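# Carry the tube rack through the door to the desk

## Task

Move the tube rack from the counter, through the door that shuts by itself, onto the desk. Done only when the rack stands upright on the desk, each tube sits fully seated in a hole, and the door is closed. The rack and tubes must never touch the floor. Either or both robots may be used. At the end the gripper must have released the rack and the robots must have backed away, and no robot may have toppled or be left leaning.

## Robot and tools

Setup: two identical Hello Robot Stretch 4 robots, r1 and r2. Each has an omni-wheel base, a lift that travels up a mast, a telescoping arm that reaches forward, a wrist with yaw, pitch and roll joints, a two-finger gripper, and four cameras of its own: head, head_left, head_right and wrist. A robot stands about 1.6 m tall, and its base edge lies no more than 0.23 m from its base origin. A loose object may occasionally get a short push from outside.

Frames: the base frame sits on the floor under the base centre, with x forward, y to the left and z up. hand_pose is reported in that frame and marks a point between the open fingertips. The printed value may be slightly off. With all wrist joints at 0, the hand axes line up with the base axes. The odometry frame is the base frame as it was when the scene began. Each robot reports in its own frames, so only images, lidar_m and wrist_depth_mm show where the two robots are relative to each other.

execute_actions: "actions" is a list holding one action, or none to just fetch state and images. The action is keyed by "r1" and/or "r2", so each robot gets its own block. Inside a block you can give "base", "joints", both of these, plus optional "pace" and "contact_limits". The alternative is "end_of_arm": "enable_torque" on its own, which re-powers wrist or gripper motors that shut off, and they then hold their current spot.

"base" takes exactly one key, and each is a relative move counted from where the base last reported itself:
- translate_m: metres straight ahead, forward positive, -2 to 2.
- strafe_m: metres sideways, left positive, -2 to 2.
- rotate_rad: radians of turn on the spot, counter-clockwise from above positive, -3.2 to 3.2.

"joints" takes absolute targets by name. The ± figure is the tolerance for "done".
- lift_m: 0 to 1.2 m, ±0.004.
- arm_m: extension, 0 to 0.55 m, ±0.004.
- wrist_yaw_rad: -1.134 to 4.276, ±0.02. 0 points forward, positive swings left, 3.14 is folded back, and above 3.4 the arm may obstruct it.
- wrist_pitch_rad: -1.117 to 4.259, ±0.05. 0 is level and 1.57 points down.
- wrist_roll_rad: -1.117 to 4.259, ±0.02. At 0 the fingers are level; positive turns clockwise as seen from behind the gripper.
- gripper_m: fingertip gap in metres, -0.038 to 0.141, ±0.004. Values below 0 press the tips together.

A joint target outside its range is clipped and the result notes it. Any other bad value, or an unknown key, rejects the whole call. All motions in an action start at once and may finish at different times. No action lasts longer than 15 s.

"pace" is "slow", "default", "fast" or "max". The base then drives at up to 0.1, 0.3, 0.4 or 0.6 m/s and turns at up to 1, 2, 3 or 4 rad/s. With lift_m above 0.2, a higher lift lowers these caps, down to 0.3 m/s and 1 rad/s at 1.2.

"contact_limits" is {"arm_m": x}, where x runs from 0 (gentlest) to 0.75 (firmest), default 0.5. It sets how hard the arm may push before it halts.

"cameras" lists the images you want, for example "r1_wrist_camera" or "all". Leave it out for all, or pass [] for none. Head images are 420x560, head_left and head_right images are 420x672 fisheye, and wrist images are 616x392.

Other tools: wait takes seconds (0 to 10) and commands nothing new. zoom_image takes a camera and a region [x0,y0,x1,y1] in pixels of that camera's latest full image, at most 504x504. read_manual returns licence texts only. finished_scene takes the scene number and cannot be reversed.

Result lines:
- base_status and joint_status give the outcome of each motion: done, off_target, contact_stop_at_<key>, limit_stop_at_<name>, time_out or torque_fault. After a stop the old target is dropped. A contact stop leaves the lift, arm or wheels slack, so a slack lift may sink under load and slack wheels may roll. If any stop is reported, later calls in the same reply are skipped.
- on_its_own describes what was not commanded in this call; "held at" is the held target, not the actual position. Any part left out of an action may still be pushing toward its earlier target.
- lidar_m gives 12 distances in 30-degree sectors: the 1st is straight ahead, then counter-clockwise (4th left, 7th behind, 10th right). "-" means nothing seen or closer than 0.25 m. It sees from about 0.15 m up to robot height, so table tops show up, but it can miss clear objects and thin legs. It also sees the other robot.
- wrist_depth_mm is a 7x7 grid of median depths, 100 to 2000 mm.
- base_odometry counts wheel turns, so slip shows up as travel; heading runs from -3.142 to 3.142, left positive. If turned_by_wheels and turned_by_imu differ by more than about 0.1 rad, the base likely hit something or slipped.
- base_tilt is in degrees, forward and right positive, with a fixed bias of up to 1.5 degrees.
- motor_effort is given in % with the peak in brackets. It is noisy and biased; a gripper effort change after a squeeze at gripper_m of 0 or more suggests a firm hold. Wheel effort positive pushes toward a right turn.

Cautions:
- Robots pressing against each other fails the task, and a hard bump may too. Once bases touch, stop driving toward each other.
- Base travel can differ by about 3 cm per metre between robots, which is risky during a shared carry.
- With more than 1 kg held and arm_m above 0.2, turning or driving (especially fast) can tip a robot. Strong or high pushes can tip it as well. A lean above 6 degrees triggers limit_stop_at_tilt.
- A wrist motor that is overloaded, for example by pressing the gripper into something or by holding more than about 2 kg level, goes limp with torque_fault until enable_torque is sent.
- To grip, command a gap smaller than the object; this also draws the object inward. Fingertips pressing on a surface can jam, so lift to free them.
- limit_stop_at_own_body means a self-collision guard acted; move the joint away from the body. To unfold at the start, send lift_m 0.4 with wrist_yaw_rad 0.
- The robots hold their last command while you think, and the scene keeps running.

Each tool is called after "Request:" in YAML: its name, and indented under it one key for each argument.

## Session

I'll start by looking at the current state and camera images.

Request:
execute_actions:
  actions: []

Scene clock: 0.00 s.
r1.base_odometry: x=+0.000 y=+0.000 heading=+0.000 (m, m, rad; r1's odometry frame)
r1.turned_by_wheels: +0.000 (rad since the last result)
r1.turned_by_imu: +0.000 (rad since the last result)
r1.base_tilt: forward=+0.5 right=-0.4 (deg)
r1.lidar_m: 1.17 1.26 2.09 1.22 1.00 0.79 0.78 0.81 0.65 0.65 0.70 1.10
r1.base_status: not commanded
r1.joint_positions: lift_m=+0.225 arm_m=+0.000 wrist_yaw_rad=+3.179 wrist_pitch_rad=+0.014 wrist_roll_rad=-0.012 gripper_m=+0.057
r1.joint_status: not commanded
r1.motor_effort: lift_m=+18 arm_m=-1 wrist_yaw_rad=+2 wrist_pitch_rad=-7 wrist_roll_rad=+0 gripper_m=-2 wheel_0=+0 wheel_1=+0 wheel_2=+0 (%)
r1.hand_pose: x=-0.1204 y=+0.0766 z=+0.3989 quat_wxyz=(-0.019, -0.007, -0.006, +1.000) (m; r1's base frame)
r1.wrist_depth_mm: - 141 946 904 878 842 809 / - 119 141 931 878 854 820 / - 113 141 931 891 866 831 / - 120 161 931 891 866 820 / 147 156 1008 931 904 866 831 / 201 1060 976 931 891 842 831 / 196 1008 960 114 - 820 778
r2.base_odometry: x=+0.000 y=+0.000 heading=+0.000 (m, m, rad; r2's odometry frame)
r2.turned_by_wheels: +0.000 (rad since the last result)
r2.turned_by_imu: +0.000 (rad since the last result)
r2.base_tilt: forward=-0.8 right=-0.4 (deg)
r2.lidar_m: 1.02 1.63 1.64 1.92 2.21 1.90 1.09 0.92 0.92 1.03 0.84 0.83
r2.base_status: not commanded
r2.joint_positions: lift_m=+0.141 arm_m=-0.002 wrist_yaw_rad=+3.165 wrist_pitch_rad=-0.003 wrist_roll_rad=+0.016 gripper_m=+0.057
r2.joint_status: not commanded
r2.motor_effort: lift_m=+20 arm_m=+0 wrist_yaw_rad=+0 wrist_pitch_rad=-6 wrist_roll_rad=+0 gripper_m=-3 wheel_0=+0 wheel_1=+0 wheel_2=+0 (%)
r2.hand_pose: x=-0.1219 y=+0.0808 z=+0.3197 quat_wxyz=(-0.011, +0.001, +0.008, +1.000) (m; r2's base frame)
r2.wrist_depth_mm: 135 136 1308 1708 - - - / - 135 1308 1661 - - 1983 / - 125 194 1661 - - 1921 / 108 134 240 1618 - - 1983 / 133 991 1281 1537 1983 - 1983 / 917 1078 216 1397 198 1281 1182 / 904 946 842 163 831 809 820
pictures: r1_head_camera, r1_head_left_camera, r1_head_right_camera, r1_wrist_camera, r2_head_camera, r2_head_left_camera, r2_head_right_camera, r2_wrist_camera
Images, in order (width x height): r1_head_camera 420x560, r1_head_left_camera 420x672, r1_head_right_camera 420x672, r1_wrist_camera 616x392, r2_head_camera 420x560, r2_head_left_camera 420x672, r2_head_right_camera 420x672, r2_wrist_camera 616x392.

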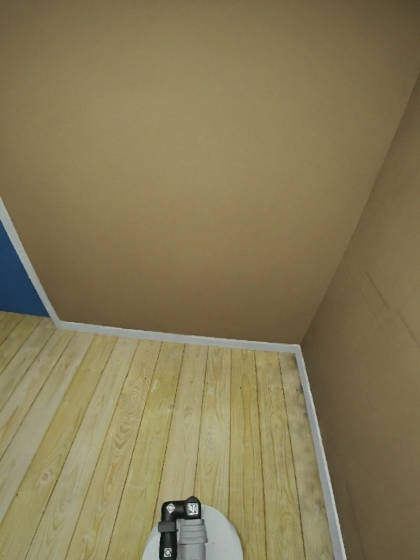

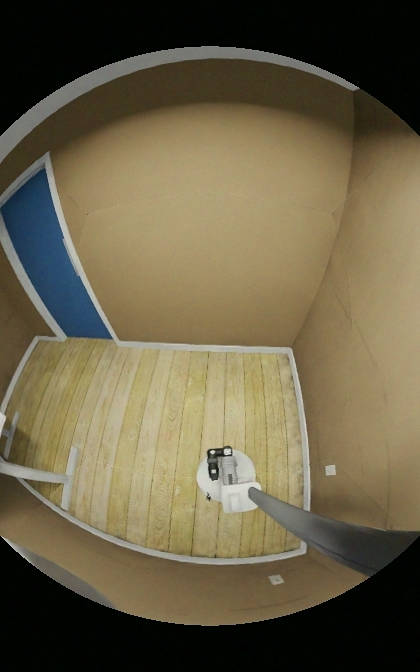

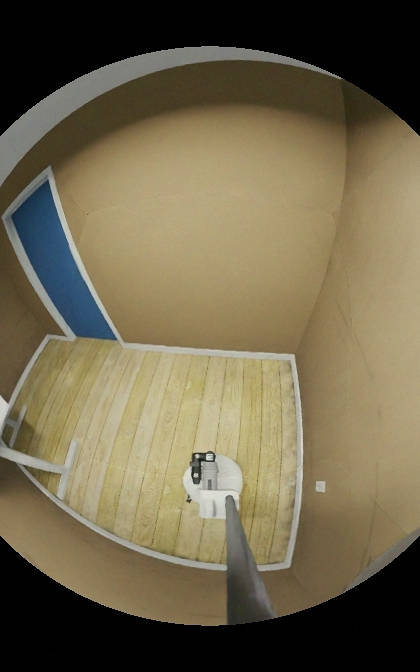

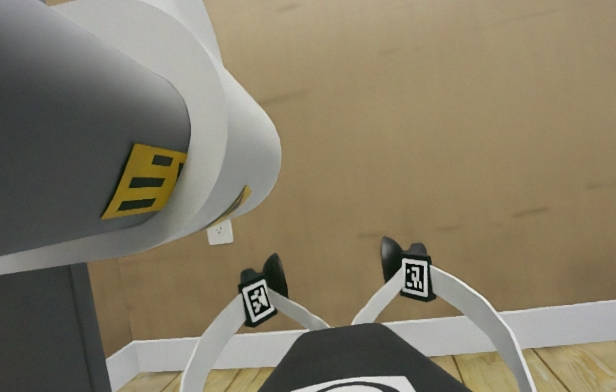

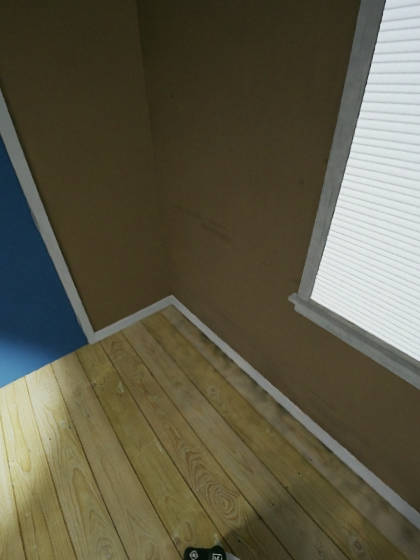

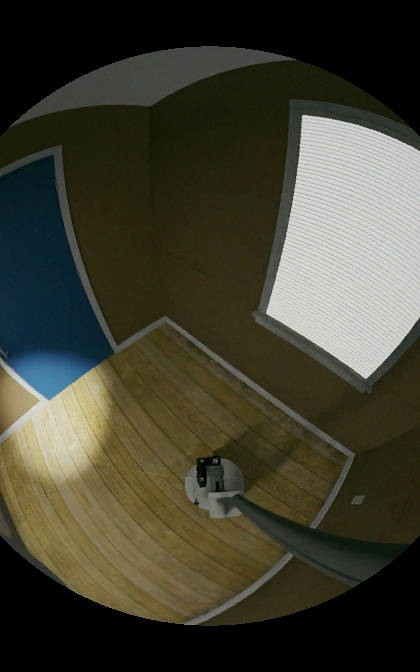

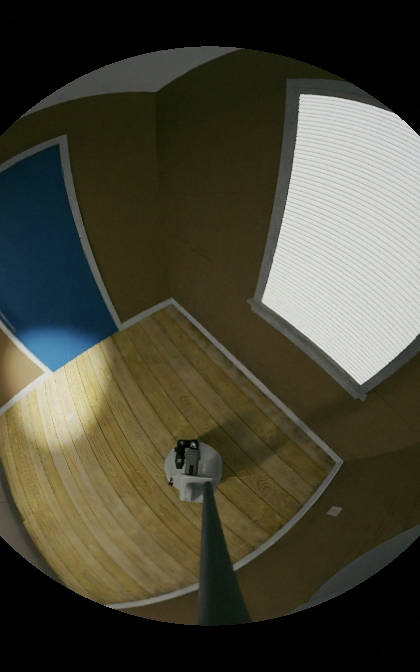

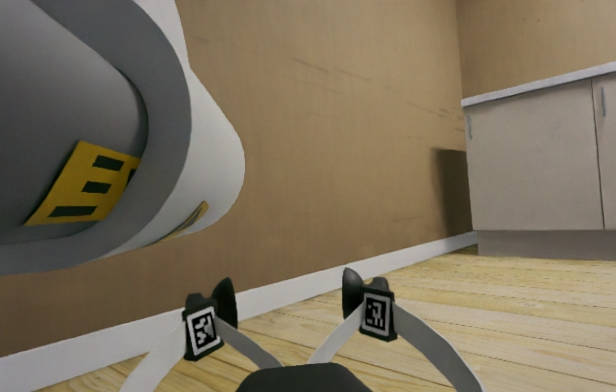

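Request:
execute_actions:
  actions:
    - {"r1": {"base": {"rotate_rad": 1.0}}, "r2": {"base": {"rotate_rad": 1.6}}}
  cameras: ["r1_head_camera", "r1_head_left_camera", "r2_head_camera", "r2_head_left_camera"]

Scene clock: 6.00 s.
r1.base_odometry: x=+0.000 y=+0.000 heading=+1.000 (m, m, rad; r1's odometry frame)
r1.turned_by_wheels: +1.000 (rad since the last result)
r1.turned_by_imu: +0.997 (rad since the last result)
r1.base_tilt: forward=+0.7 right=-0.5 (deg)
r1.lidar_m: 1.98 1.22 1.03 0.78 0.77 0.86 0.66 0.63 0.70 1.00 1.15 1.28
r1.base_status: done
r1.joint_positions: lift_m=+0.225 arm_m=+0.000 wrist_yaw_rad=+3.179 wrist_pitch_rad=+0.014 wrist_roll_rad=-0.012 gripper_m=+0.057
r1.joint_status: not commanded
r1.motor_effort: lift_m=+17(18) arm_m=-1(1) wrist_yaw_rad=+1(1) wrist_pitch_rad=-7(7) wrist_roll_rad=-1(0) gripper_m=-2(1) wheel_0=-2(7) wheel_1=-2(8) wheel_2=-1(5) (%)
r1.hand_pose: x=-0.1204 y=+0.0766 z=+0.3989 quat_wxyz=(-0.019, -0.007, -0.006, +1.000) (m; r1's base frame)
r1.wrist_depth_mm: - 141 820 904 991 904 732 / - 118 141 891 976 917 741 / - 114 142 878 976 960 768 / - 120 161 866 960 976 788 / 148 155 798 866 917 1008 788 / 200 732 759 842 931 917 809 / 196 732 778 114 - 820 768
r2.base_odometry: x=+0.000 y=+0.000 heading=+1.599 (m, m, rad; r2's odometry frame)
r2.turned_by_wheels: +1.599 (rad since the last result)
r2.turned_by_imu: +1.592 (rad since the last result)
r2.base_tilt: forward=-0.9 right=-0.4 (deg)
r2.lidar_m: 1.93 2.21 1.80 1.08 0.93 0.93 1.00 0.83 0.84 1.05 1.61 1.65
r2.base_status: done
r2.joint_positions: lift_m=+0.141 arm_m=-0.002 wrist_yaw_rad=+3.165 wrist_pitch_rad=-0.003 wrist_roll_rad=+0.016 gripper_m=+0.057
r2.joint_status: not commanded
r2.motor_effort: lift_m=+20(20) arm_m=-1(1) wrist_yaw_rad=+0(0) wrist_pitch_rad=-7(7) wrist_roll_rad=+1(0) gripper_m=-3(3) wheel_0=-3(8) wheel_1=-2(7) wheel_2=-2(9) (%)
r2.hand_pose: x=-0.1219 y=+0.0808 z=+0.3197 quat_wxyz=(-0.011, +0.001, +0.008, +1.000) (m; r2's base frame)
r2.wrist_depth_mm: 135 136 1255 1366 1098 946 820 / - 135 1281 1366 1118 946 820 / - 125 195 1366 1118 946 820 / 107 135 238 1336 1138 946 831 / 133 946 1205 1336 1138 960 831 / 878 1008 216 1281 198 946 820 / 854 917 854 164 842 809 798
pictures: r1_head_camera, r1_head_left_camera, r2_head_camera, r2_head_left_camera
Images, in order (width x height): r1_head_camera 420x560, r1_head_left_camera 420x672, r2_head_camera 420x560, r2_head_left_camera 420x672.

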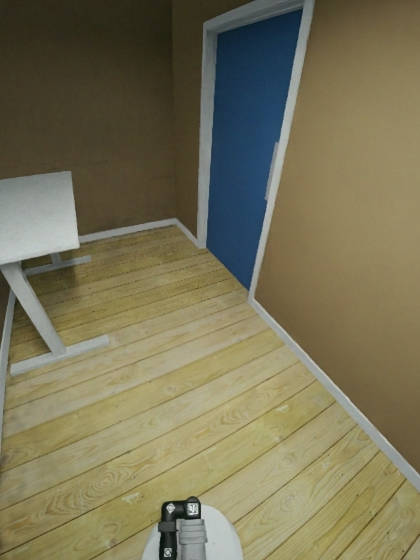

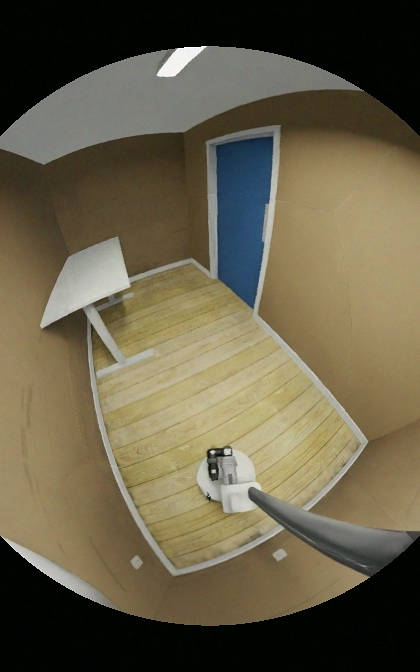

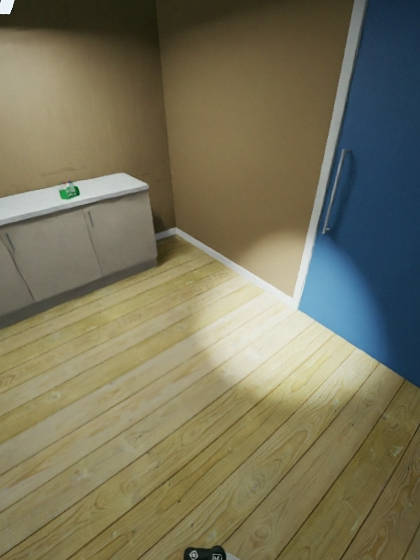

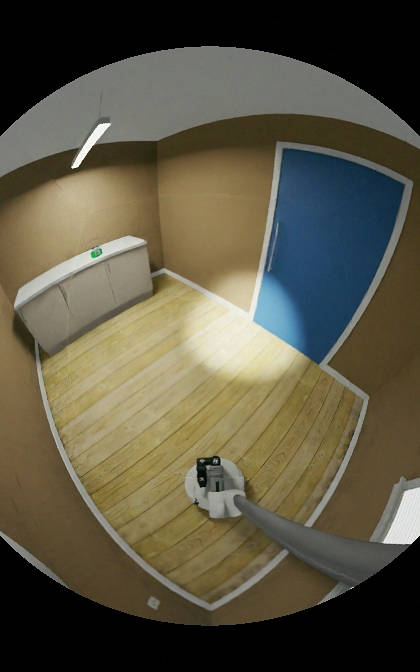

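Request:
zoom_image:
  camera: "r2_head_camera"
  region: [20, 150, 160, 250]

Request:
zoom_image:
  camera: "r1_head_camera"
  region: [160, 0, 340, 320]

Region (20, 150, 160, 250) of r2_head_camera's 420x560 image, scaled by 3.600, with more detail than that image has; it fills the top 360 rows of this view, and the rest is white.

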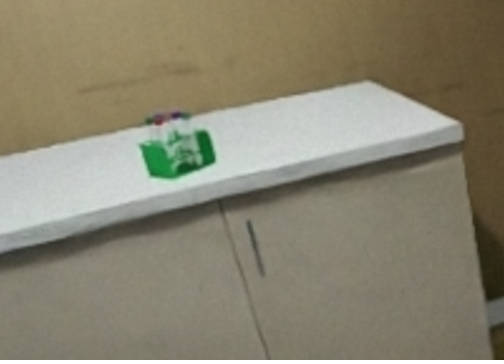

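Region (160, 0, 340, 320) of r1_head_camera's 420x560 image, scaled by 1.575, with more detail than that image has; it fills the left 284 columns of this view, and the rest is white.

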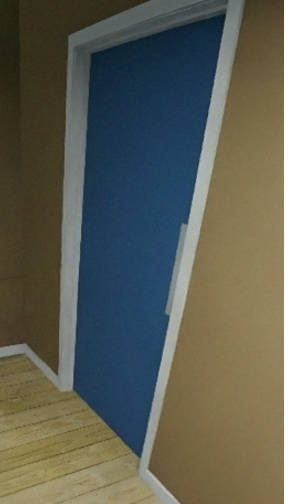

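Request:
execute_actions:
  actions:
    - {"r1": {"base": {"translate_m": 1.3}, "pace": "fast"}, "r2": {"base": {"rotate_rad": 0.72}, "joints": {"lift_m": 0.4, "wrist_yaw_rad": 0.0}}}
  cameras: ["r1_head_camera", "r1_head_left_camera", "r2_head_camera", "r2_head_left_camera"]

Scene clock: 114.07 s.
r1.base_odometry: x=+0.703 y=+1.094 heading=+1.000 (m, m, rad; r1's odometry frame)
r1.turned_by_wheels: +0.000 (rad since the last result)
r1.turned_by_imu: -0.006 (rad since the last result)
r1.base_tilt: forward=+0.7 right=-0.3 (deg)
r1.lidar_m: 1.13 1.62 0.76 0.57 0.56 1.44 1.85 1.82 0.85 0.63 0.60 0.77
r1.base_status: done
r1.joint_positions: lift_m=+0.225 arm_m=+0.000 wrist_yaw_rad=+3.179 wrist_pitch_rad=+0.014 wrist_roll_rad=-0.012 gripper_m=+0.057
r1.joint_status: not commanded
r1.motor_effort: lift_m=+17(18) arm_m=-1(1) wrist_yaw_rad=+1(1) wrist_pitch_rad=-7(7) wrist_roll_rad=+0(0) gripper_m=-2(3) wheel_0=-1(5) wheel_1=-1(7) wheel_2=+1(11) (%)
r1.hand_pose: x=-0.1204 y=+0.0766 z=+0.3989 quat_wxyz=(-0.019, -0.007, -0.006, +1.000) (m; r1's base frame)
r1.wrist_depth_mm: - 141 - - - 1499 1205 / - 119 141 - - 1576 1281 / - 113 142 - - 1618 1281 / - 120 161 - - 1661 1308 / 147 156 - - 1983 1661 1308 / 202 1756 1366 1229 1078 1025 1025 / 196 1118 931 114 - 820 788
r2.base_odometry: x=+0.000 y=+0.000 heading=+2.319 (m, m, rad; r2's odometry frame)
r2.turned_by_wheels: +0.720 (rad since the last result)
r2.turned_by_imu: +0.717 (rad since the last result)
r2.base_tilt: forward=-0.9 right=-0.4 (deg)
r2.lidar_m: 2.21 1.39 1.00 0.93 0.96 0.87 0.84 0.87 1.24 1.63 1.69 2.27
r2.base_status: done
r2.joint_positions: lift_m=+0.400 arm_m=-0.002 wrist_yaw_rad=+0.000 wrist_pitch_rad=-0.003 wrist_roll_rad=+0.016 gripper_m=+0.057
r2.joint_status: all done
r2.motor_effort: lift_m=+23(24) arm_m=+0(0) wrist_yaw_rad=-1(6) wrist_pitch_rad=-6(6) wrist_roll_rad=+0(0) gripper_m=-2(5) wheel_0=-1(7) wheel_1=+0(6) wheel_2=+0(10) (%)
r2.hand_pose: x=+0.4571 y=-0.0873 z=+0.5787 quat_wxyz=(+1.000, +0.008, -0.001, +0.000) (m; r2's base frame)
r2.wrist_depth_mm: 1983 - - - - - 1983 / 1983 - - - - - 1983 / 1921 - - - - - - / 1921 1983 1983 - - - - / 1808 - - - - - - / 1756 - 216 - 198 - 1863 / 1661 1576 1430 164 1397 1308 1366
pictures: r1_head_camera, r1_head_left_camera, r2_head_camera, r2_head_left_camera
Images, in order (width x height): r1_head_camera 420x560, r1_head_left_camera 420x672, r2_head_camera 420x560, r2_head_left_camera 420x672.

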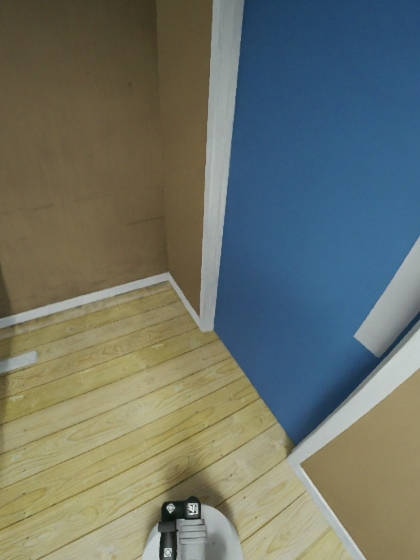

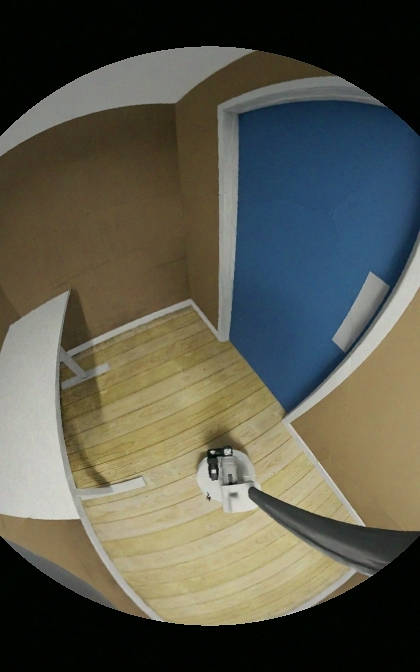

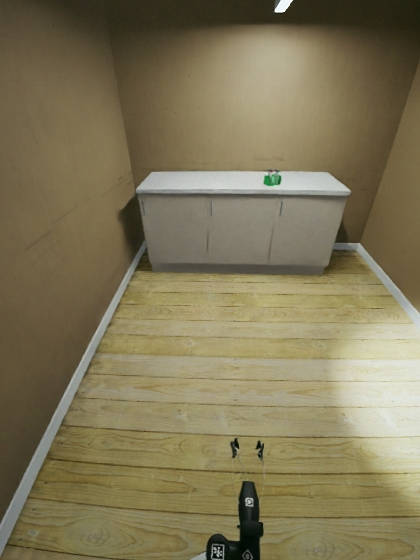

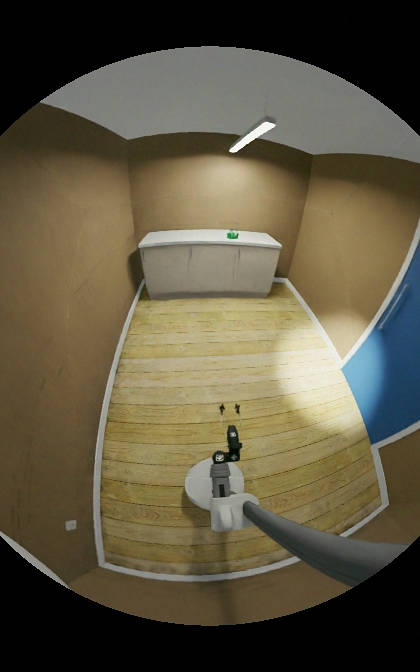

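Request:
execute_actions:
  actions:
    - {"r1": {"base": {"rotate_rad": -1.15}}, "r2": {"base": {"translate_m": 1.45}, "joints": {"lift_m": 0.88, "gripper_m": 0.13}, "pace": "fast"}}
  cameras: ["r1_head_camera", "r1_head_left_camera", "r2_head_camera", "r2_wrist_camera"]

Scene clock: 129.97 s.
r1.base_odometry: x=+0.703 y=+1.094 heading=-0.150 (m, m, rad; r1's odometry frame)
r1.turned_by_wheels: -1.150 (rad since the last result)
r1.turned_by_imu: -1.152 (rad since the last result)
r1.base_tilt: forward=+0.5 right=-0.4 (deg)
r1.lidar_m: 0.61 0.74 1.01 1.89 0.79 0.58 0.56 1.40 1.88 1.80 0.90 0.68
r1.base_status: done
r1.joint_positions: lift_m=+0.225 arm_m=+0.000 wrist_yaw_rad=+3.179 wrist_pitch_rad=+0.014 wrist_roll_rad=-0.012 gripper_m=+0.057
r1.joint_status: not commanded
r1.motor_effort: lift_m=+17(18) arm_m=-1(1) wrist_yaw_rad=+1(1) wrist_pitch_rad=-7(7) wrist_roll_rad=+1(0) gripper_m=-2(4) wheel_0=+0(7) wheel_1=+0(9) wheel_2=+2(7) (%)
r1.hand_pose: x=-0.1204 y=+0.0766 z=+0.3989 quat_wxyz=(-0.019, -0.007, -0.006, +1.000) (m; r1's base frame)
r1.wrist_depth_mm: - 142 1464 1281 1078 1336 1430 / - 118 141 1499 1430 1430 1430 / - 114 141 1499 1499 1464 1464 / - 120 160 1537 1499 1430 1464 / 147 156 1499 1499 1464 1464 1464 / 202 1464 1366 1229 1025 1008 1042 / 196 1118 946 114 - 831 778
r2.base_odometry: x=-0.987 y=+1.062 heading=+2.319 (m, m, rad; r2's odometry frame)
r2.turned_by_wheels: +0.000 (rad since the last result)
r2.turned_by_imu: -0.003 (rad since the last result)
r2.base_tilt: forward=-0.8 right=-0.3 (deg)
r2.lidar_m: 0.77 0.80 1.06 0.97 1.01 1.37 2.32 2.37 1.65 1.58 1.13 0.81
r2.base_status: done
r2.joint_positions: lift_m=+0.880 arm_m=-0.002 wrist_yaw_rad=+0.000 wrist_pitch_rad=-0.003 wrist_roll_rad=+0.016 gripper_m=+0.130
r2.joint_status: all done
r2.motor_effort: lift_m=+22(26) arm_m=+0(1) wrist_yaw_rad=+0(1) wrist_pitch_rad=-7(7) wrist_roll_rad=+1(0) gripper_m=+0(5) wheel_0=+0(8) wheel_1=+0(6) wheel_2=+1(11) (%)
r2.hand_pose: x=+0.4571 y=-0.0874 z=+1.0588 quat_wxyz=(+1.000, +0.008, -0.001, +0.000) (m; r2's base frame)
r2.wrist_depth_mm: 1118 1160 1205 1229 1281 1281 1308 / 1160 1182 1182 1205 1229 1281 1336 / 1138 1160 1160 1229 1255 1281 1308 / 1118 1138 1160 1205 1255 1281 1308 / 1118 1138 1160 1182 1229 1205 1160 / 917 213 788 750 218 603 634 / 559 539 554 148 597 609 627
pictures: r1_head_camera, r1_head_left_camera, r2_head_camera, r2_wrist_camera
Images, in order (width x height): r1_head_camera 420x560, r1_head_left_camera 420x672, r2_head_camera 420x560, r2_wrist_camera 616x392.

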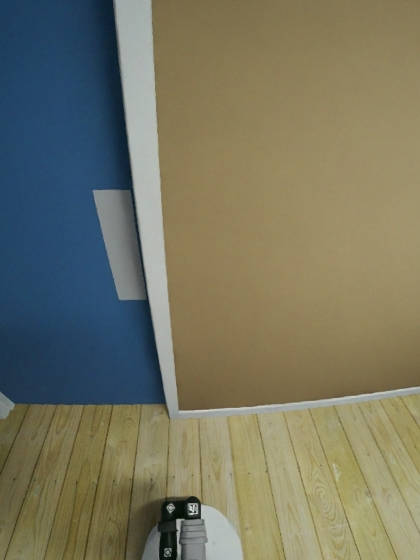

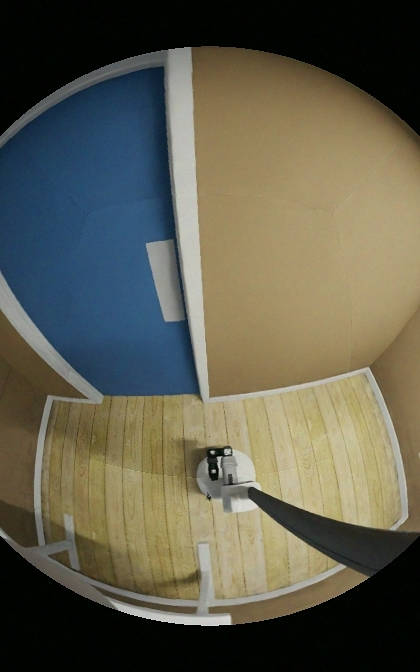

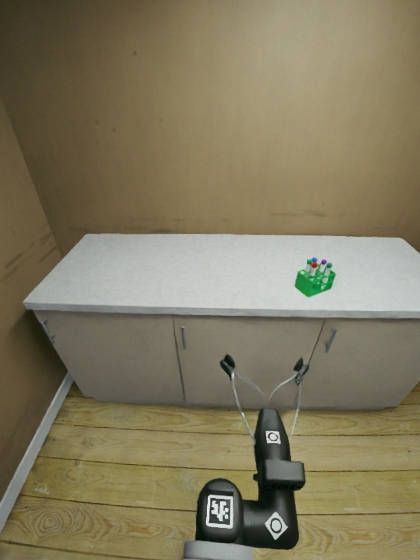

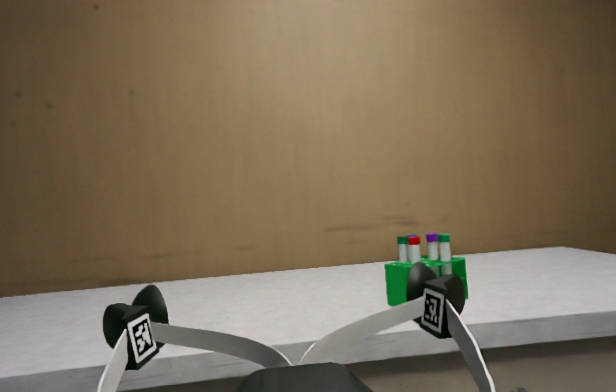

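Request:
zoom_image:
  camera: "r2_head_camera"
  region: [260, 230, 380, 320]

Request:
zoom_image:
  camera: "r2_wrist_camera"
  region: [350, 210, 510, 330]

Region (260, 230, 380, 320) of r2_head_camera's 420x560 image, scaled by 4.200, with more detail than that image has; it fills the top 378 rows of this view, and the rest is white.

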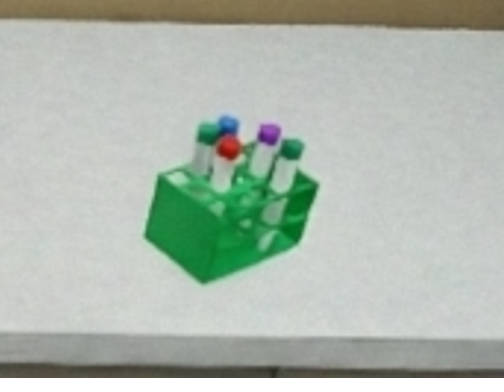

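Region (350, 210, 510, 330) of r2_wrist_camera's 616x392 image, scaled by 3.150; it fills the top 378 rows of this view, and the rest is white.

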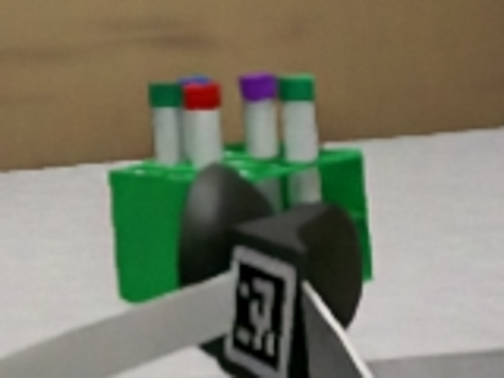

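Request:
execute_actions:
  actions:
    - {"r1": {"base": {"strafe_m": 0.48}}, "r2": {"base": {"rotate_rad": 0.5}}}
  cameras: ["r1_head_camera", "r1_head_left_camera"]

Request:
execute_actions:
  actions:
    - {"r1": {"base": {"translate_m": 0.4}}, "r2": {"base": {"strafe_m": -0.74}}}
  cameras: ["r1_head_camera", "r1_head_left_camera", "r2_head_camera", "r2_wrist_camera"]

Scene clock: 227.83 s.
r1.base_odometry: x=+0.775 y=+1.568 heading=-0.150 (m, m, rad; r1's odometry frame)
r1.turned_by_wheels: +0.000 (rad since the last result)
r1.turned_by_imu: -0.004 (rad since the last result)
r1.base_tilt: forward=+0.5 right=-0.4 (deg)
r1.lidar_m: 0.68 0.71 0.90 1.41 0.80 0.60 0.54 0.58 1.94 2.32 0.95 0.69
r1.base_status: done
r1.joint_positions: lift_m=+0.225 arm_m=+0.000 wrist_yaw_rad=+3.179 wrist_pitch_rad=+0.014 wrist_roll_rad=-0.012 gripper_m=+0.057
r1.joint_status: not commanded
r1.motor_effort: lift_m=+17(18) arm_m=-1(1) wrist_yaw_rad=+2(1) wrist_pitch_rad=-7(7) wrist_roll_rad=-1(0) gripper_m=-1(4) wheel_0=+1(8) wheel_1=-2(10) wheel_2=+2(2) (%)
r1.hand_pose: x=-0.1204 y=+0.0766 z=+0.3989 quat_wxyz=(-0.019, -0.007, -0.006, +1.000) (m; r1's base frame)
r1.wrist_depth_mm: - 141 904 1025 1098 1366 1430 / - 118 141 1499 1464 1464 1464 / - 114 141 1499 1499 1464 1499 / - 120 161 1499 1464 1464 1464 / 147 156 1499 1499 1499 1464 1464 / 202 1576 1060 1255 1060 991 1025 / 196 1118 917 114 - 842 788
r2.base_odometry: x=-0.987 y=+1.062 heading=+2.819 (m, m, rad; r2's odometry frame)
r2.turned_by_wheels: +0.500 (rad since the last result)
r2.turned_by_imu: +0.498 (rad since the last result)
r2.base_tilt: forward=-0.9 right=-0.4 (deg)
r2.lidar_m: 0.78 1.05 0.97 1.02 1.33 2.29 2.36 1.65 1.59 1.19 0.82 0.77
r2.base_status: done
r2.joint_positions: lift_m=+0.880 arm_m=-0.002 wrist_yaw_rad=+0.000 wrist_pitch_rad=-0.003 wrist_roll_rad=+0.016 gripper_m=+0.130
r2.joint_status: not commanded
r2.motor_effort: lift_m=+22(22) arm_m=+0(1) wrist_yaw_rad=+0(0) wrist_pitch_rad=-6(6) wrist_roll_rad=+0(1) gripper_m=+0(1) wheel_0=-2(6) wheel_1=-2(5) wheel_2=-1(9) (%)
r2.hand_pose: x=+0.4571 y=-0.0874 z=+1.0588 quat_wxyz=(+1.000, +0.008, -0.001, +0.000) (m; r2's base frame)
r2.wrist_depth_mm: 1025 1308 1397 1255 1182 1060 991 / 1008 1281 1366 1281 1138 1078 991 / 1008 1255 1397 1281 1160 1060 991 / 976 1281 1430 1255 1160 1078 991 / 991 1229 1397 1229 1160 1060 991 / 976 213 788 741 216 597 640 / 976 732 676 148 554 508 477
pictures: r1_head_camera, r1_head_left_camera
Images, in order (width x height): r1_head_camera 420x560, r1_head_left_camera 420x672.

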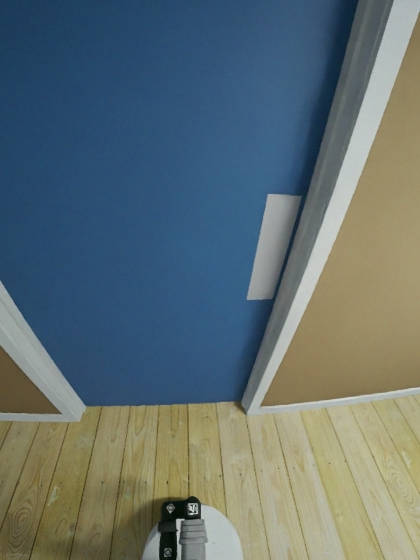

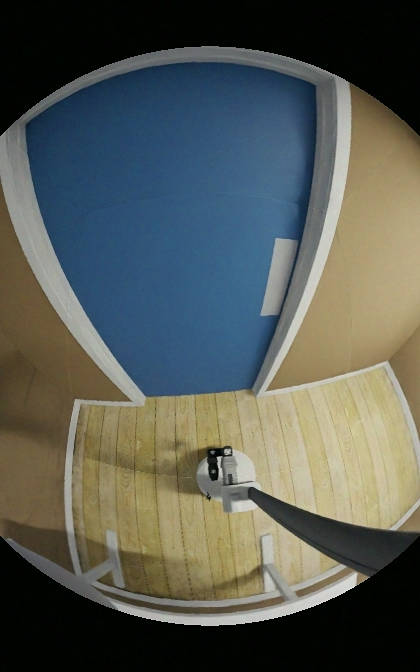

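Scene clock: 231.63 s.
r1.base_odometry: x=+1.170 y=+1.509 heading=-0.150 (m, m, rad; r1's odometry frame)
r1.turned_by_wheels: +0.000 (rad since the last result)
r1.turned_by_imu: -0.002 (rad since the last result)
r1.base_tilt: forward=+0.6 right=-0.5 (deg)
r1.lidar_m: 0.28 0.29 0.43 0.89 1.42 1.01 0.96 1.01 2.42 1.05 0.39 0.32
r1.base_status: done
r1.joint_positions: lift_m=+0.225 arm_m=+0.000 wrist_yaw_rad=+3.179 wrist_pitch_rad=+0.014 wrist_roll_rad=-0.012 gripper_m=+0.057
r1.joint_status: not commanded
r1.motor_effort: lift_m=+17(18) arm_m=-1(1) wrist_yaw_rad=+1(1) wrist_pitch_rad=-7(7) wrist_roll_rad=+0(0) gripper_m=-2(2) wheel_0=+1(6) wheel_1=+1(5) wheel_2=+1(9) (%)
r1.hand_pose: x=-0.1204 y=+0.0766 z=+0.3989 quat_wxyz=(-0.019, -0.007, -0.006, +1.000) (m; r1's base frame)
r1.wrist_depth_mm: - 141 1118 1229 1229 1366 1537 / - 118 141 1708 1921 1921 1808 / - 114 142 1921 1863 1921 1808 / - 120 161 1921 1921 1921 1808 / 147 156 1983 1921 1863 1756 1430 / 202 1808 1366 1229 1060 1025 1060 / 196 1118 960 114 - 831 778
r2.base_odometry: x=-0.753 y=+1.764 heading=+2.819 (m, m, rad; r2's odometry frame)
r2.turned_by_wheels: +0.000 (rad since the last result)
r2.turned_by_imu: +0.000 (rad since the last result)
r2.base_tilt: forward=-0.8 right=-0.4 (deg)
r2.lidar_m: 0.44 0.61 1.47 1.69 2.21 2.63 1.44 0.98 0.91 0.93 0.46 0.44
r2.base_status: done
r2.joint_positions: lift_m=+0.880 arm_m=-0.002 wrist_yaw_rad=+0.000 wrist_pitch_rad=-0.003 wrist_roll_rad=+0.016 gripper_m=+0.130
r2.joint_status: not commanded
r2.motor_effort: lift_m=+21(22) arm_m=-1(1) wrist_yaw_rad=+0(0) wrist_pitch_rad=-6(6) wrist_roll_rad=+0(0) gripper_m=-1(1) wheel_0=+1(9) wheel_1=-1(10) wheel_2=+0(3) (%)
r2.hand_pose: x=+0.4571 y=-0.0874 z=+1.0589 quat_wxyz=(+1.000, +0.008, -0.001, +0.000) (m; r2's base frame)
r2.wrist_depth_mm: 1255 1138 1008 917 842 759 715 / 1255 1118 991 917 842 778 723 / 1255 1138 1025 917 854 778 715 / 1255 1118 1025 917 842 778 723 / 1281 1138 1008 917 842 788 715 / 904 213 410 741 217 603 640 / 559 394 387 148 466 430 439
pictures: r1_head_camera, r1_head_left_camera, r2_head_camera, r2_wrist_camera
Images, in order (width x height): r1_head_camera 420x560, r1_head_left_camera 420x672, r2_head_camera 420x560, r2_wrist_camera 616x392.

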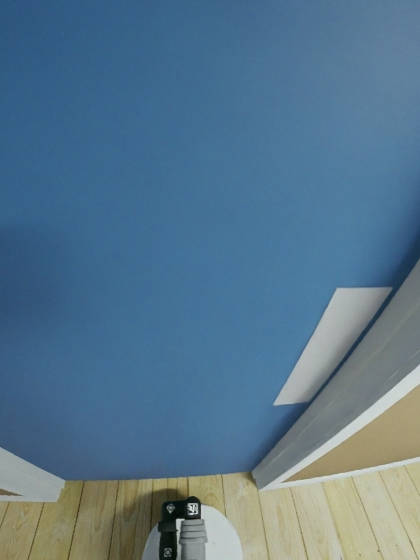

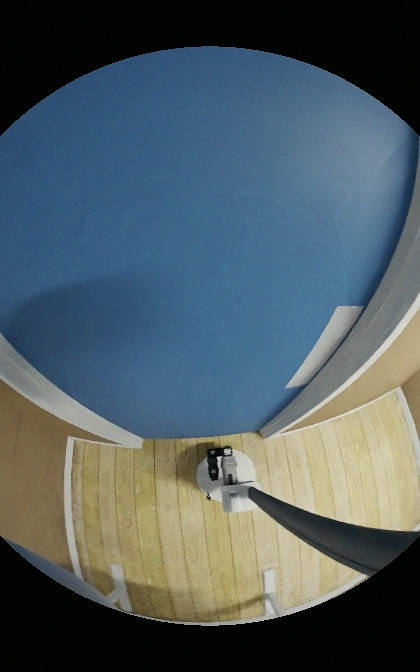

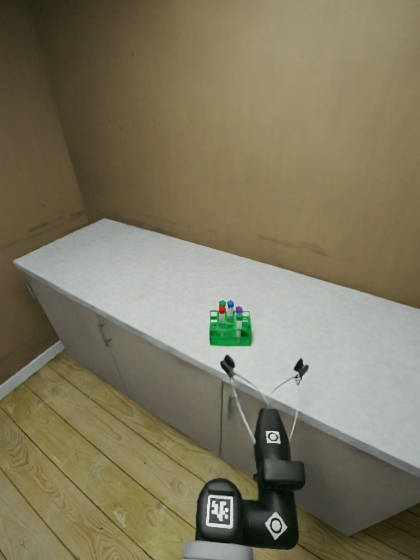

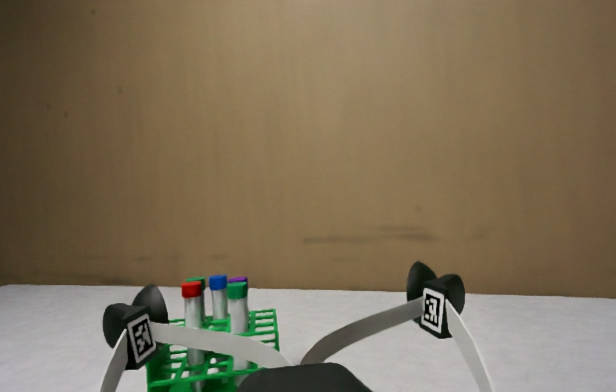

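Request:
zoom_image:
  camera: "r2_head_camera"
  region: [180, 280, 330, 400]

Request:
zoom_image:
  camera: "r2_wrist_camera"
  region: [90, 260, 310, 392]

Region (180, 280, 330, 400) of r2_head_camera's 420x560 image, scaled by 3.360, with more detail than that image has; it fills the top 403 rows of this view, and the rest is white.

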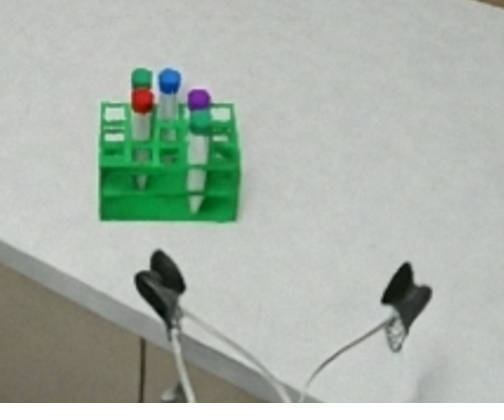

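Region (90, 260, 310, 392) of r2_wrist_camera's 616x392 image, scaled by 2.291; it fills the top 302 rows of this view, and the rest is white.

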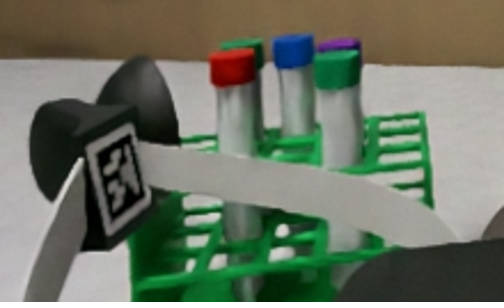

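Request:
execute_actions:
  actions:
    - {"r1": {"base": {"translate_m": 0.25}, "pace": "slow"}, "r2": {"base": {"strafe_m": 0.06}, "joints": {"wrist_pitch_rad": 0.25, "wrist_yaw_rad": 0.075, "gripper_m": 0.141}}}
  cameras: ["r1_head_camera", "r1_head_left_camera", "r2_head_camera", "r2_wrist_camera"]

Scene clock: 296.60 s.
r1.base_odometry: x=+1.417 y=+1.471 heading=-0.150 (m, m, rad; r1's odometry frame)
r1.turned_by_wheels: +0.000 (rad since the last result)
r1.turned_by_imu: -0.003 (rad since the last result)
r1.base_tilt: forward=+0.6 right=-0.5 (deg)
r1.lidar_m: - 0.25 0.25 0.45 1.49 1.25 1.22 1.29 2.42 0.31 0.34 0.25
r1.base_status: done
r1.joint_positions: lift_m=+0.225 arm_m=+0.000 wrist_yaw_rad=+3.179 wrist_pitch_rad=+0.014 wrist_roll_rad=-0.012 gripper_m=+0.057
r1.joint_status: not commanded
r1.motor_effort: lift_m=+18(18) arm_m=-1(1) wrist_yaw_rad=+1(2) wrist_pitch_rad=-7(7) wrist_roll_rad=+0(0) gripper_m=-2(2) wheel_0=+3(13) wheel_1=+2(9) wheel_2=-3(10) (%)
r1.hand_pose: x=-0.1204 y=+0.0765 z=+0.3989 quat_wxyz=(-0.019, -0.007, -0.006, +1.000) (m; r1's base frame)
r1.wrist_depth_mm: - 141 - - - 1499 1708 / - 119 141 1661 1983 - 1921 / - 114 141 - - - - / - 120 161 - - - 1983 / 147 155 - - 1983 1808 1499 / 202 1808 1366 1229 1078 1008 1042 / 195 1138 931 114 - 831 788
r2.base_odometry: x=-0.772 y=+1.707 heading=+2.819 (m, m, rad; r2's odometry frame)
r2.turned_by_wheels: +0.000 (rad since the last result)
r2.turned_by_imu: +0.001 (rad since the last result)
r2.base_tilt: forward=-0.8 right=-0.3 (deg)
r2.lidar_m: 0.48 0.65 1.57 1.63 2.13 2.59 1.20 1.03 0.97 1.01 0.49 0.46
r2.base_status: done
r2.joint_positions: lift_m=+0.880 arm_m=-0.002 wrist_yaw_rad=+0.075 wrist_pitch_rad=+0.252 wrist_roll_rad=+0.016 gripper_m=+0.141
r2.joint_status: all done
r2.motor_effort: lift_m=+21(21) arm_m=+0(1) wrist_yaw_rad=+0(2) wrist_pitch_rad=-4(4) wrist_roll_rad=+1(0) gripper_m=-1(1) wheel_0=+0(8) wheel_1=+0(9) wheel_2=+0(0) (%)
r2.hand_pose: x=+0.4537 y=-0.0663 z=+0.9862 quat_wxyz=(+0.991, +0.003, +0.126, +0.036) (m; r2's base frame)
r2.wrist_depth_mm: 1308 1118 991 878 809 750 699 / 1366 1160 1025 917 831 768 699 / 1430 1255 1098 946 878 788 723 / 917 878 831 421 741 715 683 / 544 521 473 421 469 459 452 / 469 211 364 355 312 309 338 / 535 413 347 150 278 270 268
pictures: r1_head_camera, r1_head_left_camera, r2_head_camera, r2_wrist_camera
Images, in order (width x height): r1_head_camera 420x560, r1_head_left_camera 420x672, r2_head_camera 420x560, r2_wrist_camera 616x392.

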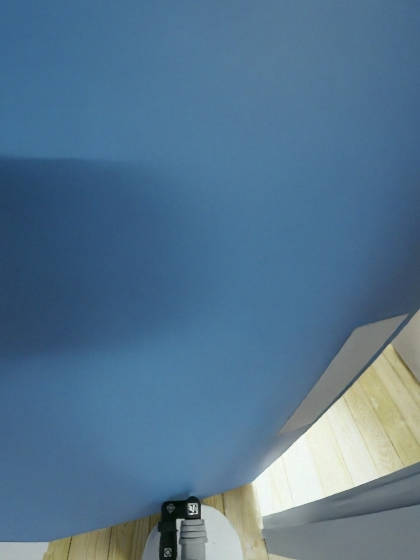

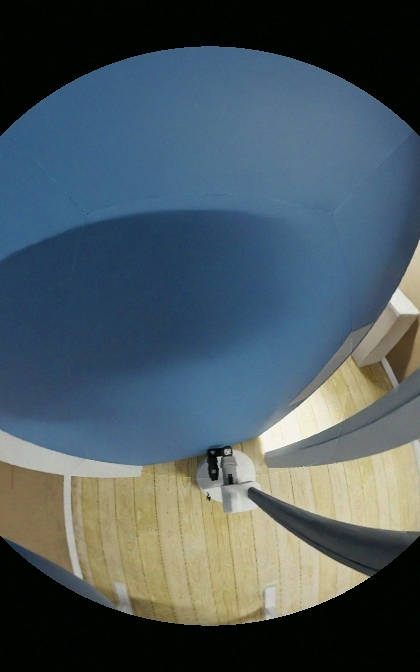

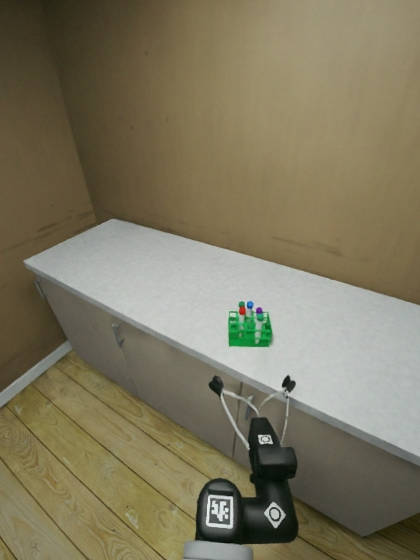

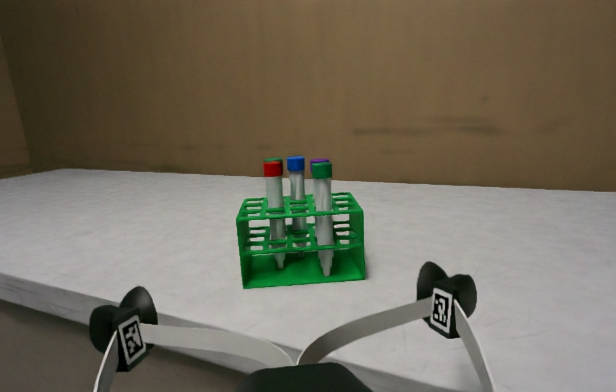

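Request:
execute_actions:
  actions:
    - {"r1": {"base": {"translate_m": 0.3}, "pace": "slow"}, "r2": {"base": {"strafe_m": -0.012}, "joints": {"lift_m": 0.846, "arm_m": 0.09}}}
  cameras: ["r1_head_left_camera", "r2_head_camera", "r2_wrist_camera"]

Scene clock: 331.63 s.
r1.base_odometry: x=+1.714 y=+1.427 heading=-0.149 (m, m, rad; r1's odometry frame)
r1.turned_by_wheels: +0.000 (rad since the last result)
r1.turned_by_imu: -0.003 (rad since the last result)
r1.base_tilt: forward=+0.6 right=-0.4 (deg)
r1.lidar_m: 0.25 - 0.25 0.25 0.56 1.58 1.88 2.40 0.37 0.63 1.22 0.33
r1.base_status: done
r1.joint_positions: lift_m=+0.225 arm_m=+0.000 wrist_yaw_rad=+3.182 wrist_pitch_rad=+0.014 wrist_roll_rad=-0.012 gripper_m=+0.057
r1.joint_status: not commanded
r1.motor_effort: lift_m=+18(17) arm_m=-1(1) wrist_yaw_rad=-6(13) wrist_pitch_rad=-7(7) wrist_roll_rad=+0(1) gripper_m=-2(4) wheel_0=+2(6) wheel_1=+4(4) wheel_2=-2(10) (%)
r1.hand_pose: x=-0.1206 y=+0.0758 z=+0.3989 quat_wxyz=(-0.020, -0.007, -0.006, +1.000) (m; r1's base frame)
r1.wrist_depth_mm: - 141 - - - - 1863 / - 119 142 1983 1983 - 1983 / - 113 142 - - - - / - 119 159 - - - - / 147 152 - - 1983 1756 1537 / 200 1756 1366 1255 1078 1008 1025 / 194 1098 960 113 - 820 778
r2.base_odometry: x=-0.768 y=+1.718 heading=+2.819 (m, m, rad; r2's odometry frame)
r2.turned_by_wheels: +0.000 (rad since the last result)
r2.turned_by_imu: +0.001 (rad since the last result)
r2.base_tilt: forward=-0.8 right=-0.4 (deg)
r2.lidar_m: 0.49 0.64 1.59 1.64 2.14 2.61 1.10 1.02 0.95 0.98 0.50 0.45
r2.base_status: done
r2.joint_positions: lift_m=+0.846 arm_m=+0.089 wrist_yaw_rad=+0.075 wrist_pitch_rad=+0.252 wrist_roll_rad=+0.016 gripper_m=+0.141
r2.joint_status: all done
r2.motor_effort: lift_m=+16(22) arm_m=+6(9) wrist_yaw_rad=+1(1) wrist_pitch_rad=-5(5) wrist_roll_rad=+1(1) gripper_m=+0(0) wheel_0=+2(8) wheel_1=-1(7) wheel_2=+0(3) (%)
r2.hand_pose: x=+0.5450 y=-0.0662 z=+0.9525 quat_wxyz=(+0.991, +0.003, +0.126, +0.036) (m; r2's base frame)
r2.wrist_depth_mm: 1160 1008 878 798 723 661 615 / 1205 1060 931 831 750 691 640 / 1255 1098 976 820 778 699 661 / 741 707 525 343 597 569 549 / 442 424 349 336 379 375 366 / 314 211 297 290 255 252 273 / 315 236 224 150 224 220 219
pictures: r1_head_left_camera, r2_head_camera, r2_wrist_camera
Images, in order (width x height): r1_head_left_camera 420x672, r2_head_camera 420x560, r2_wrist_camera 616x392.

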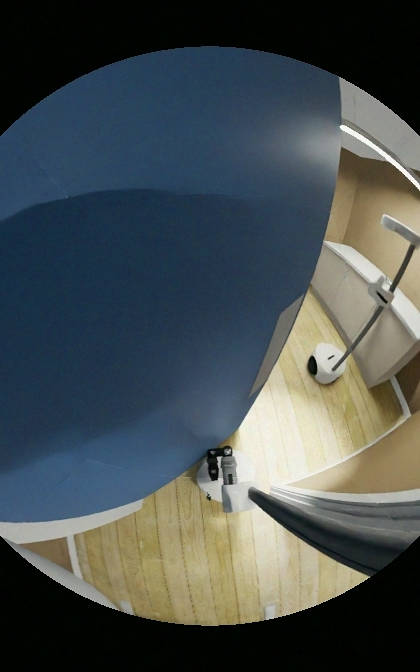

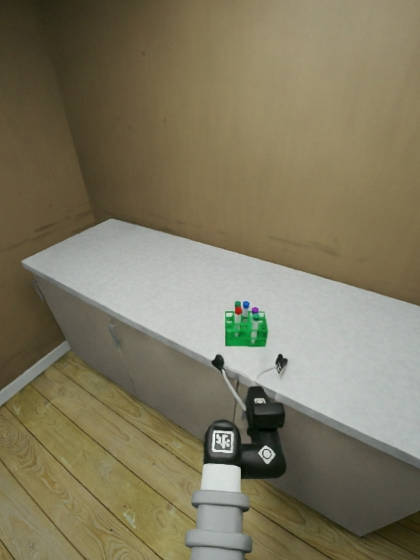

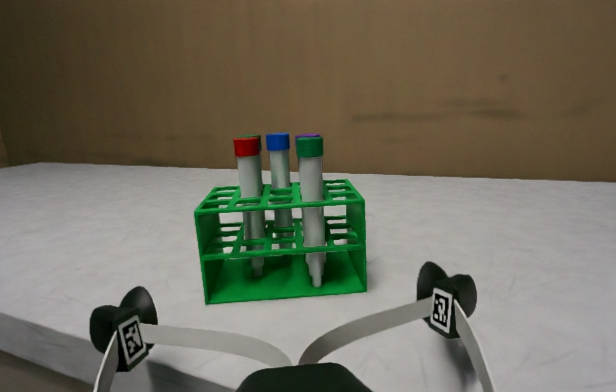

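Request:
execute_actions:
  actions:
    - {"r1": {"base": {"translate_m": 0.2}, "pace": "slow"}, "r2": {"base": {"strafe_m": 0.006}, "joints": {"arm_m": 0.14}, "pace": "slow"}}
  cameras: ["r1_head_left_camera", "r2_head_camera", "r2_wrist_camera"]

Scene clock: 359.20 s.
r1.base_odometry: x=+1.911 y=+1.397 heading=-0.149 (m, m, rad; r1's odometry frame)
r1.turned_by_wheels: +0.000 (rad since the last result)
r1.turned_by_imu: -0.003 (rad since the last result)
r1.base_tilt: forward=+0.6 right=-0.4 (deg)
r1.lidar_m: 0.25 0.25 - 0.25 0.36 1.81 2.07 0.48 0.49 1.37 1.11 2.32
r1.base_status: done
r1.joint_positions: lift_m=+0.225 arm_m=+0.000 wrist_yaw_rad=+3.179 wrist_pitch_rad=+0.014 wrist_roll_rad=-0.012 gripper_m=+0.057
r1.joint_status: not commanded
r1.motor_effort: lift_m=+18(18) arm_m=-1(1) wrist_yaw_rad=+0(10) wrist_pitch_rad=-7(6) wrist_roll_rad=+0(0) gripper_m=-1(3) wheel_0=+2(4) wheel_1=+3(6) wheel_2=-3(7) (%)
r1.hand_pose: x=-0.1205 y=+0.0765 z=+0.3989 quat_wxyz=(-0.019, -0.007, -0.006, +1.000) (m; r1's base frame)
r1.wrist_depth_mm: - 141 - - - - 1921 / - 118 142 - - - 1921 / - 114 142 - - - - / - 120 161 - - - - / 148 155 - - 1983 1756 1618 / 201 1708 1366 1255 1078 991 1042 / 195 1060 931 114 - 831 788
r2.base_odometry: x=-0.770 y=+1.713 heading=+2.819 (m, m, rad; r2's odometry frame)
r2.turned_by_wheels: +0.000 (rad since the last result)
r2.turned_by_imu: +0.001 (rad since the last result)
r2.base_tilt: forward=-0.8 right=-0.3 (deg)
r2.lidar_m: 0.50 0.63 1.58 1.62 2.15 2.60 1.12 1.04 0.96 0.99 0.50 0.46
r2.base_status: done
r2.joint_positions: lift_m=+0.846 arm_m=+0.139 wrist_yaw_rad=+0.075 wrist_pitch_rad=+0.252 wrist_roll_rad=+0.016 gripper_m=+0.141
r2.joint_status: all done
r2.motor_effort: lift_m=+16(16) arm_m=+6(6) wrist_yaw_rad=+0(1) wrist_pitch_rad=-5(5) wrist_roll_rad=+0(0) gripper_m=+1(0) wheel_0=-3(4) wheel_1=+3(4) wheel_2=+0(1) (%)
r2.hand_pose: x=+0.5950 y=-0.0662 z=+0.9525 quat_wxyz=(+0.991, +0.003, +0.126, +0.036) (m; r2's base frame)
r2.wrist_depth_mm: 1078 946 854 759 683 627 574 / 1138 991 891 788 707 654 597 / 1205 1042 904 768 741 661 609 / 741 699 544 278 597 569 549 / 442 424 277 272 355 373 364 / 314 211 274 271 251 252 272 / 244 217 218 150 224 220 219
pictures: r1_head_left_camera, r2_head_camera, r2_wrist_camera
Images, in order (width x height): r1_head_left_camera 420x672, r2_head_camera 420x560, r2_wrist_camera 616x392.

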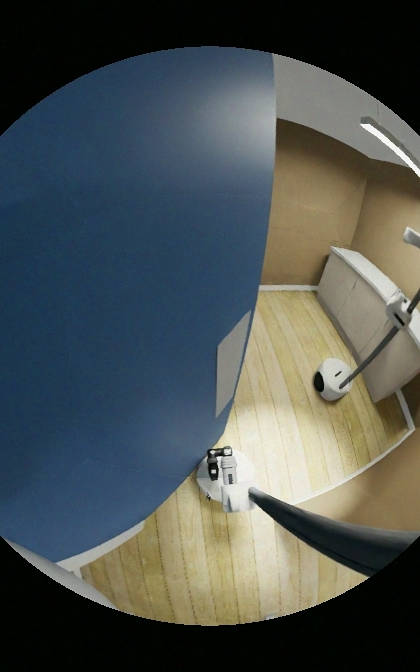

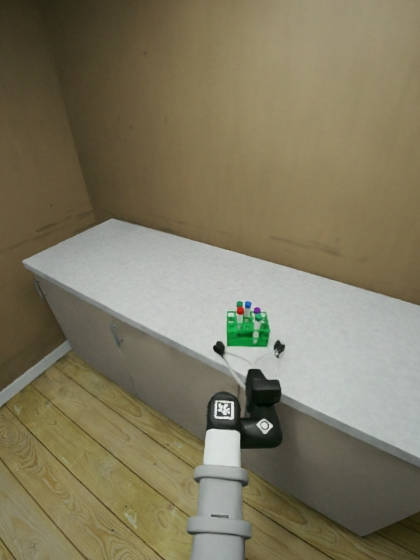

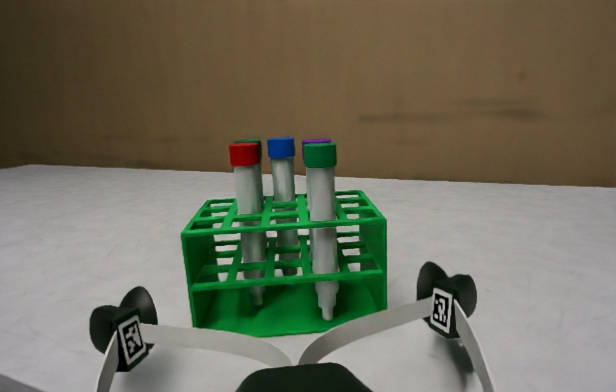

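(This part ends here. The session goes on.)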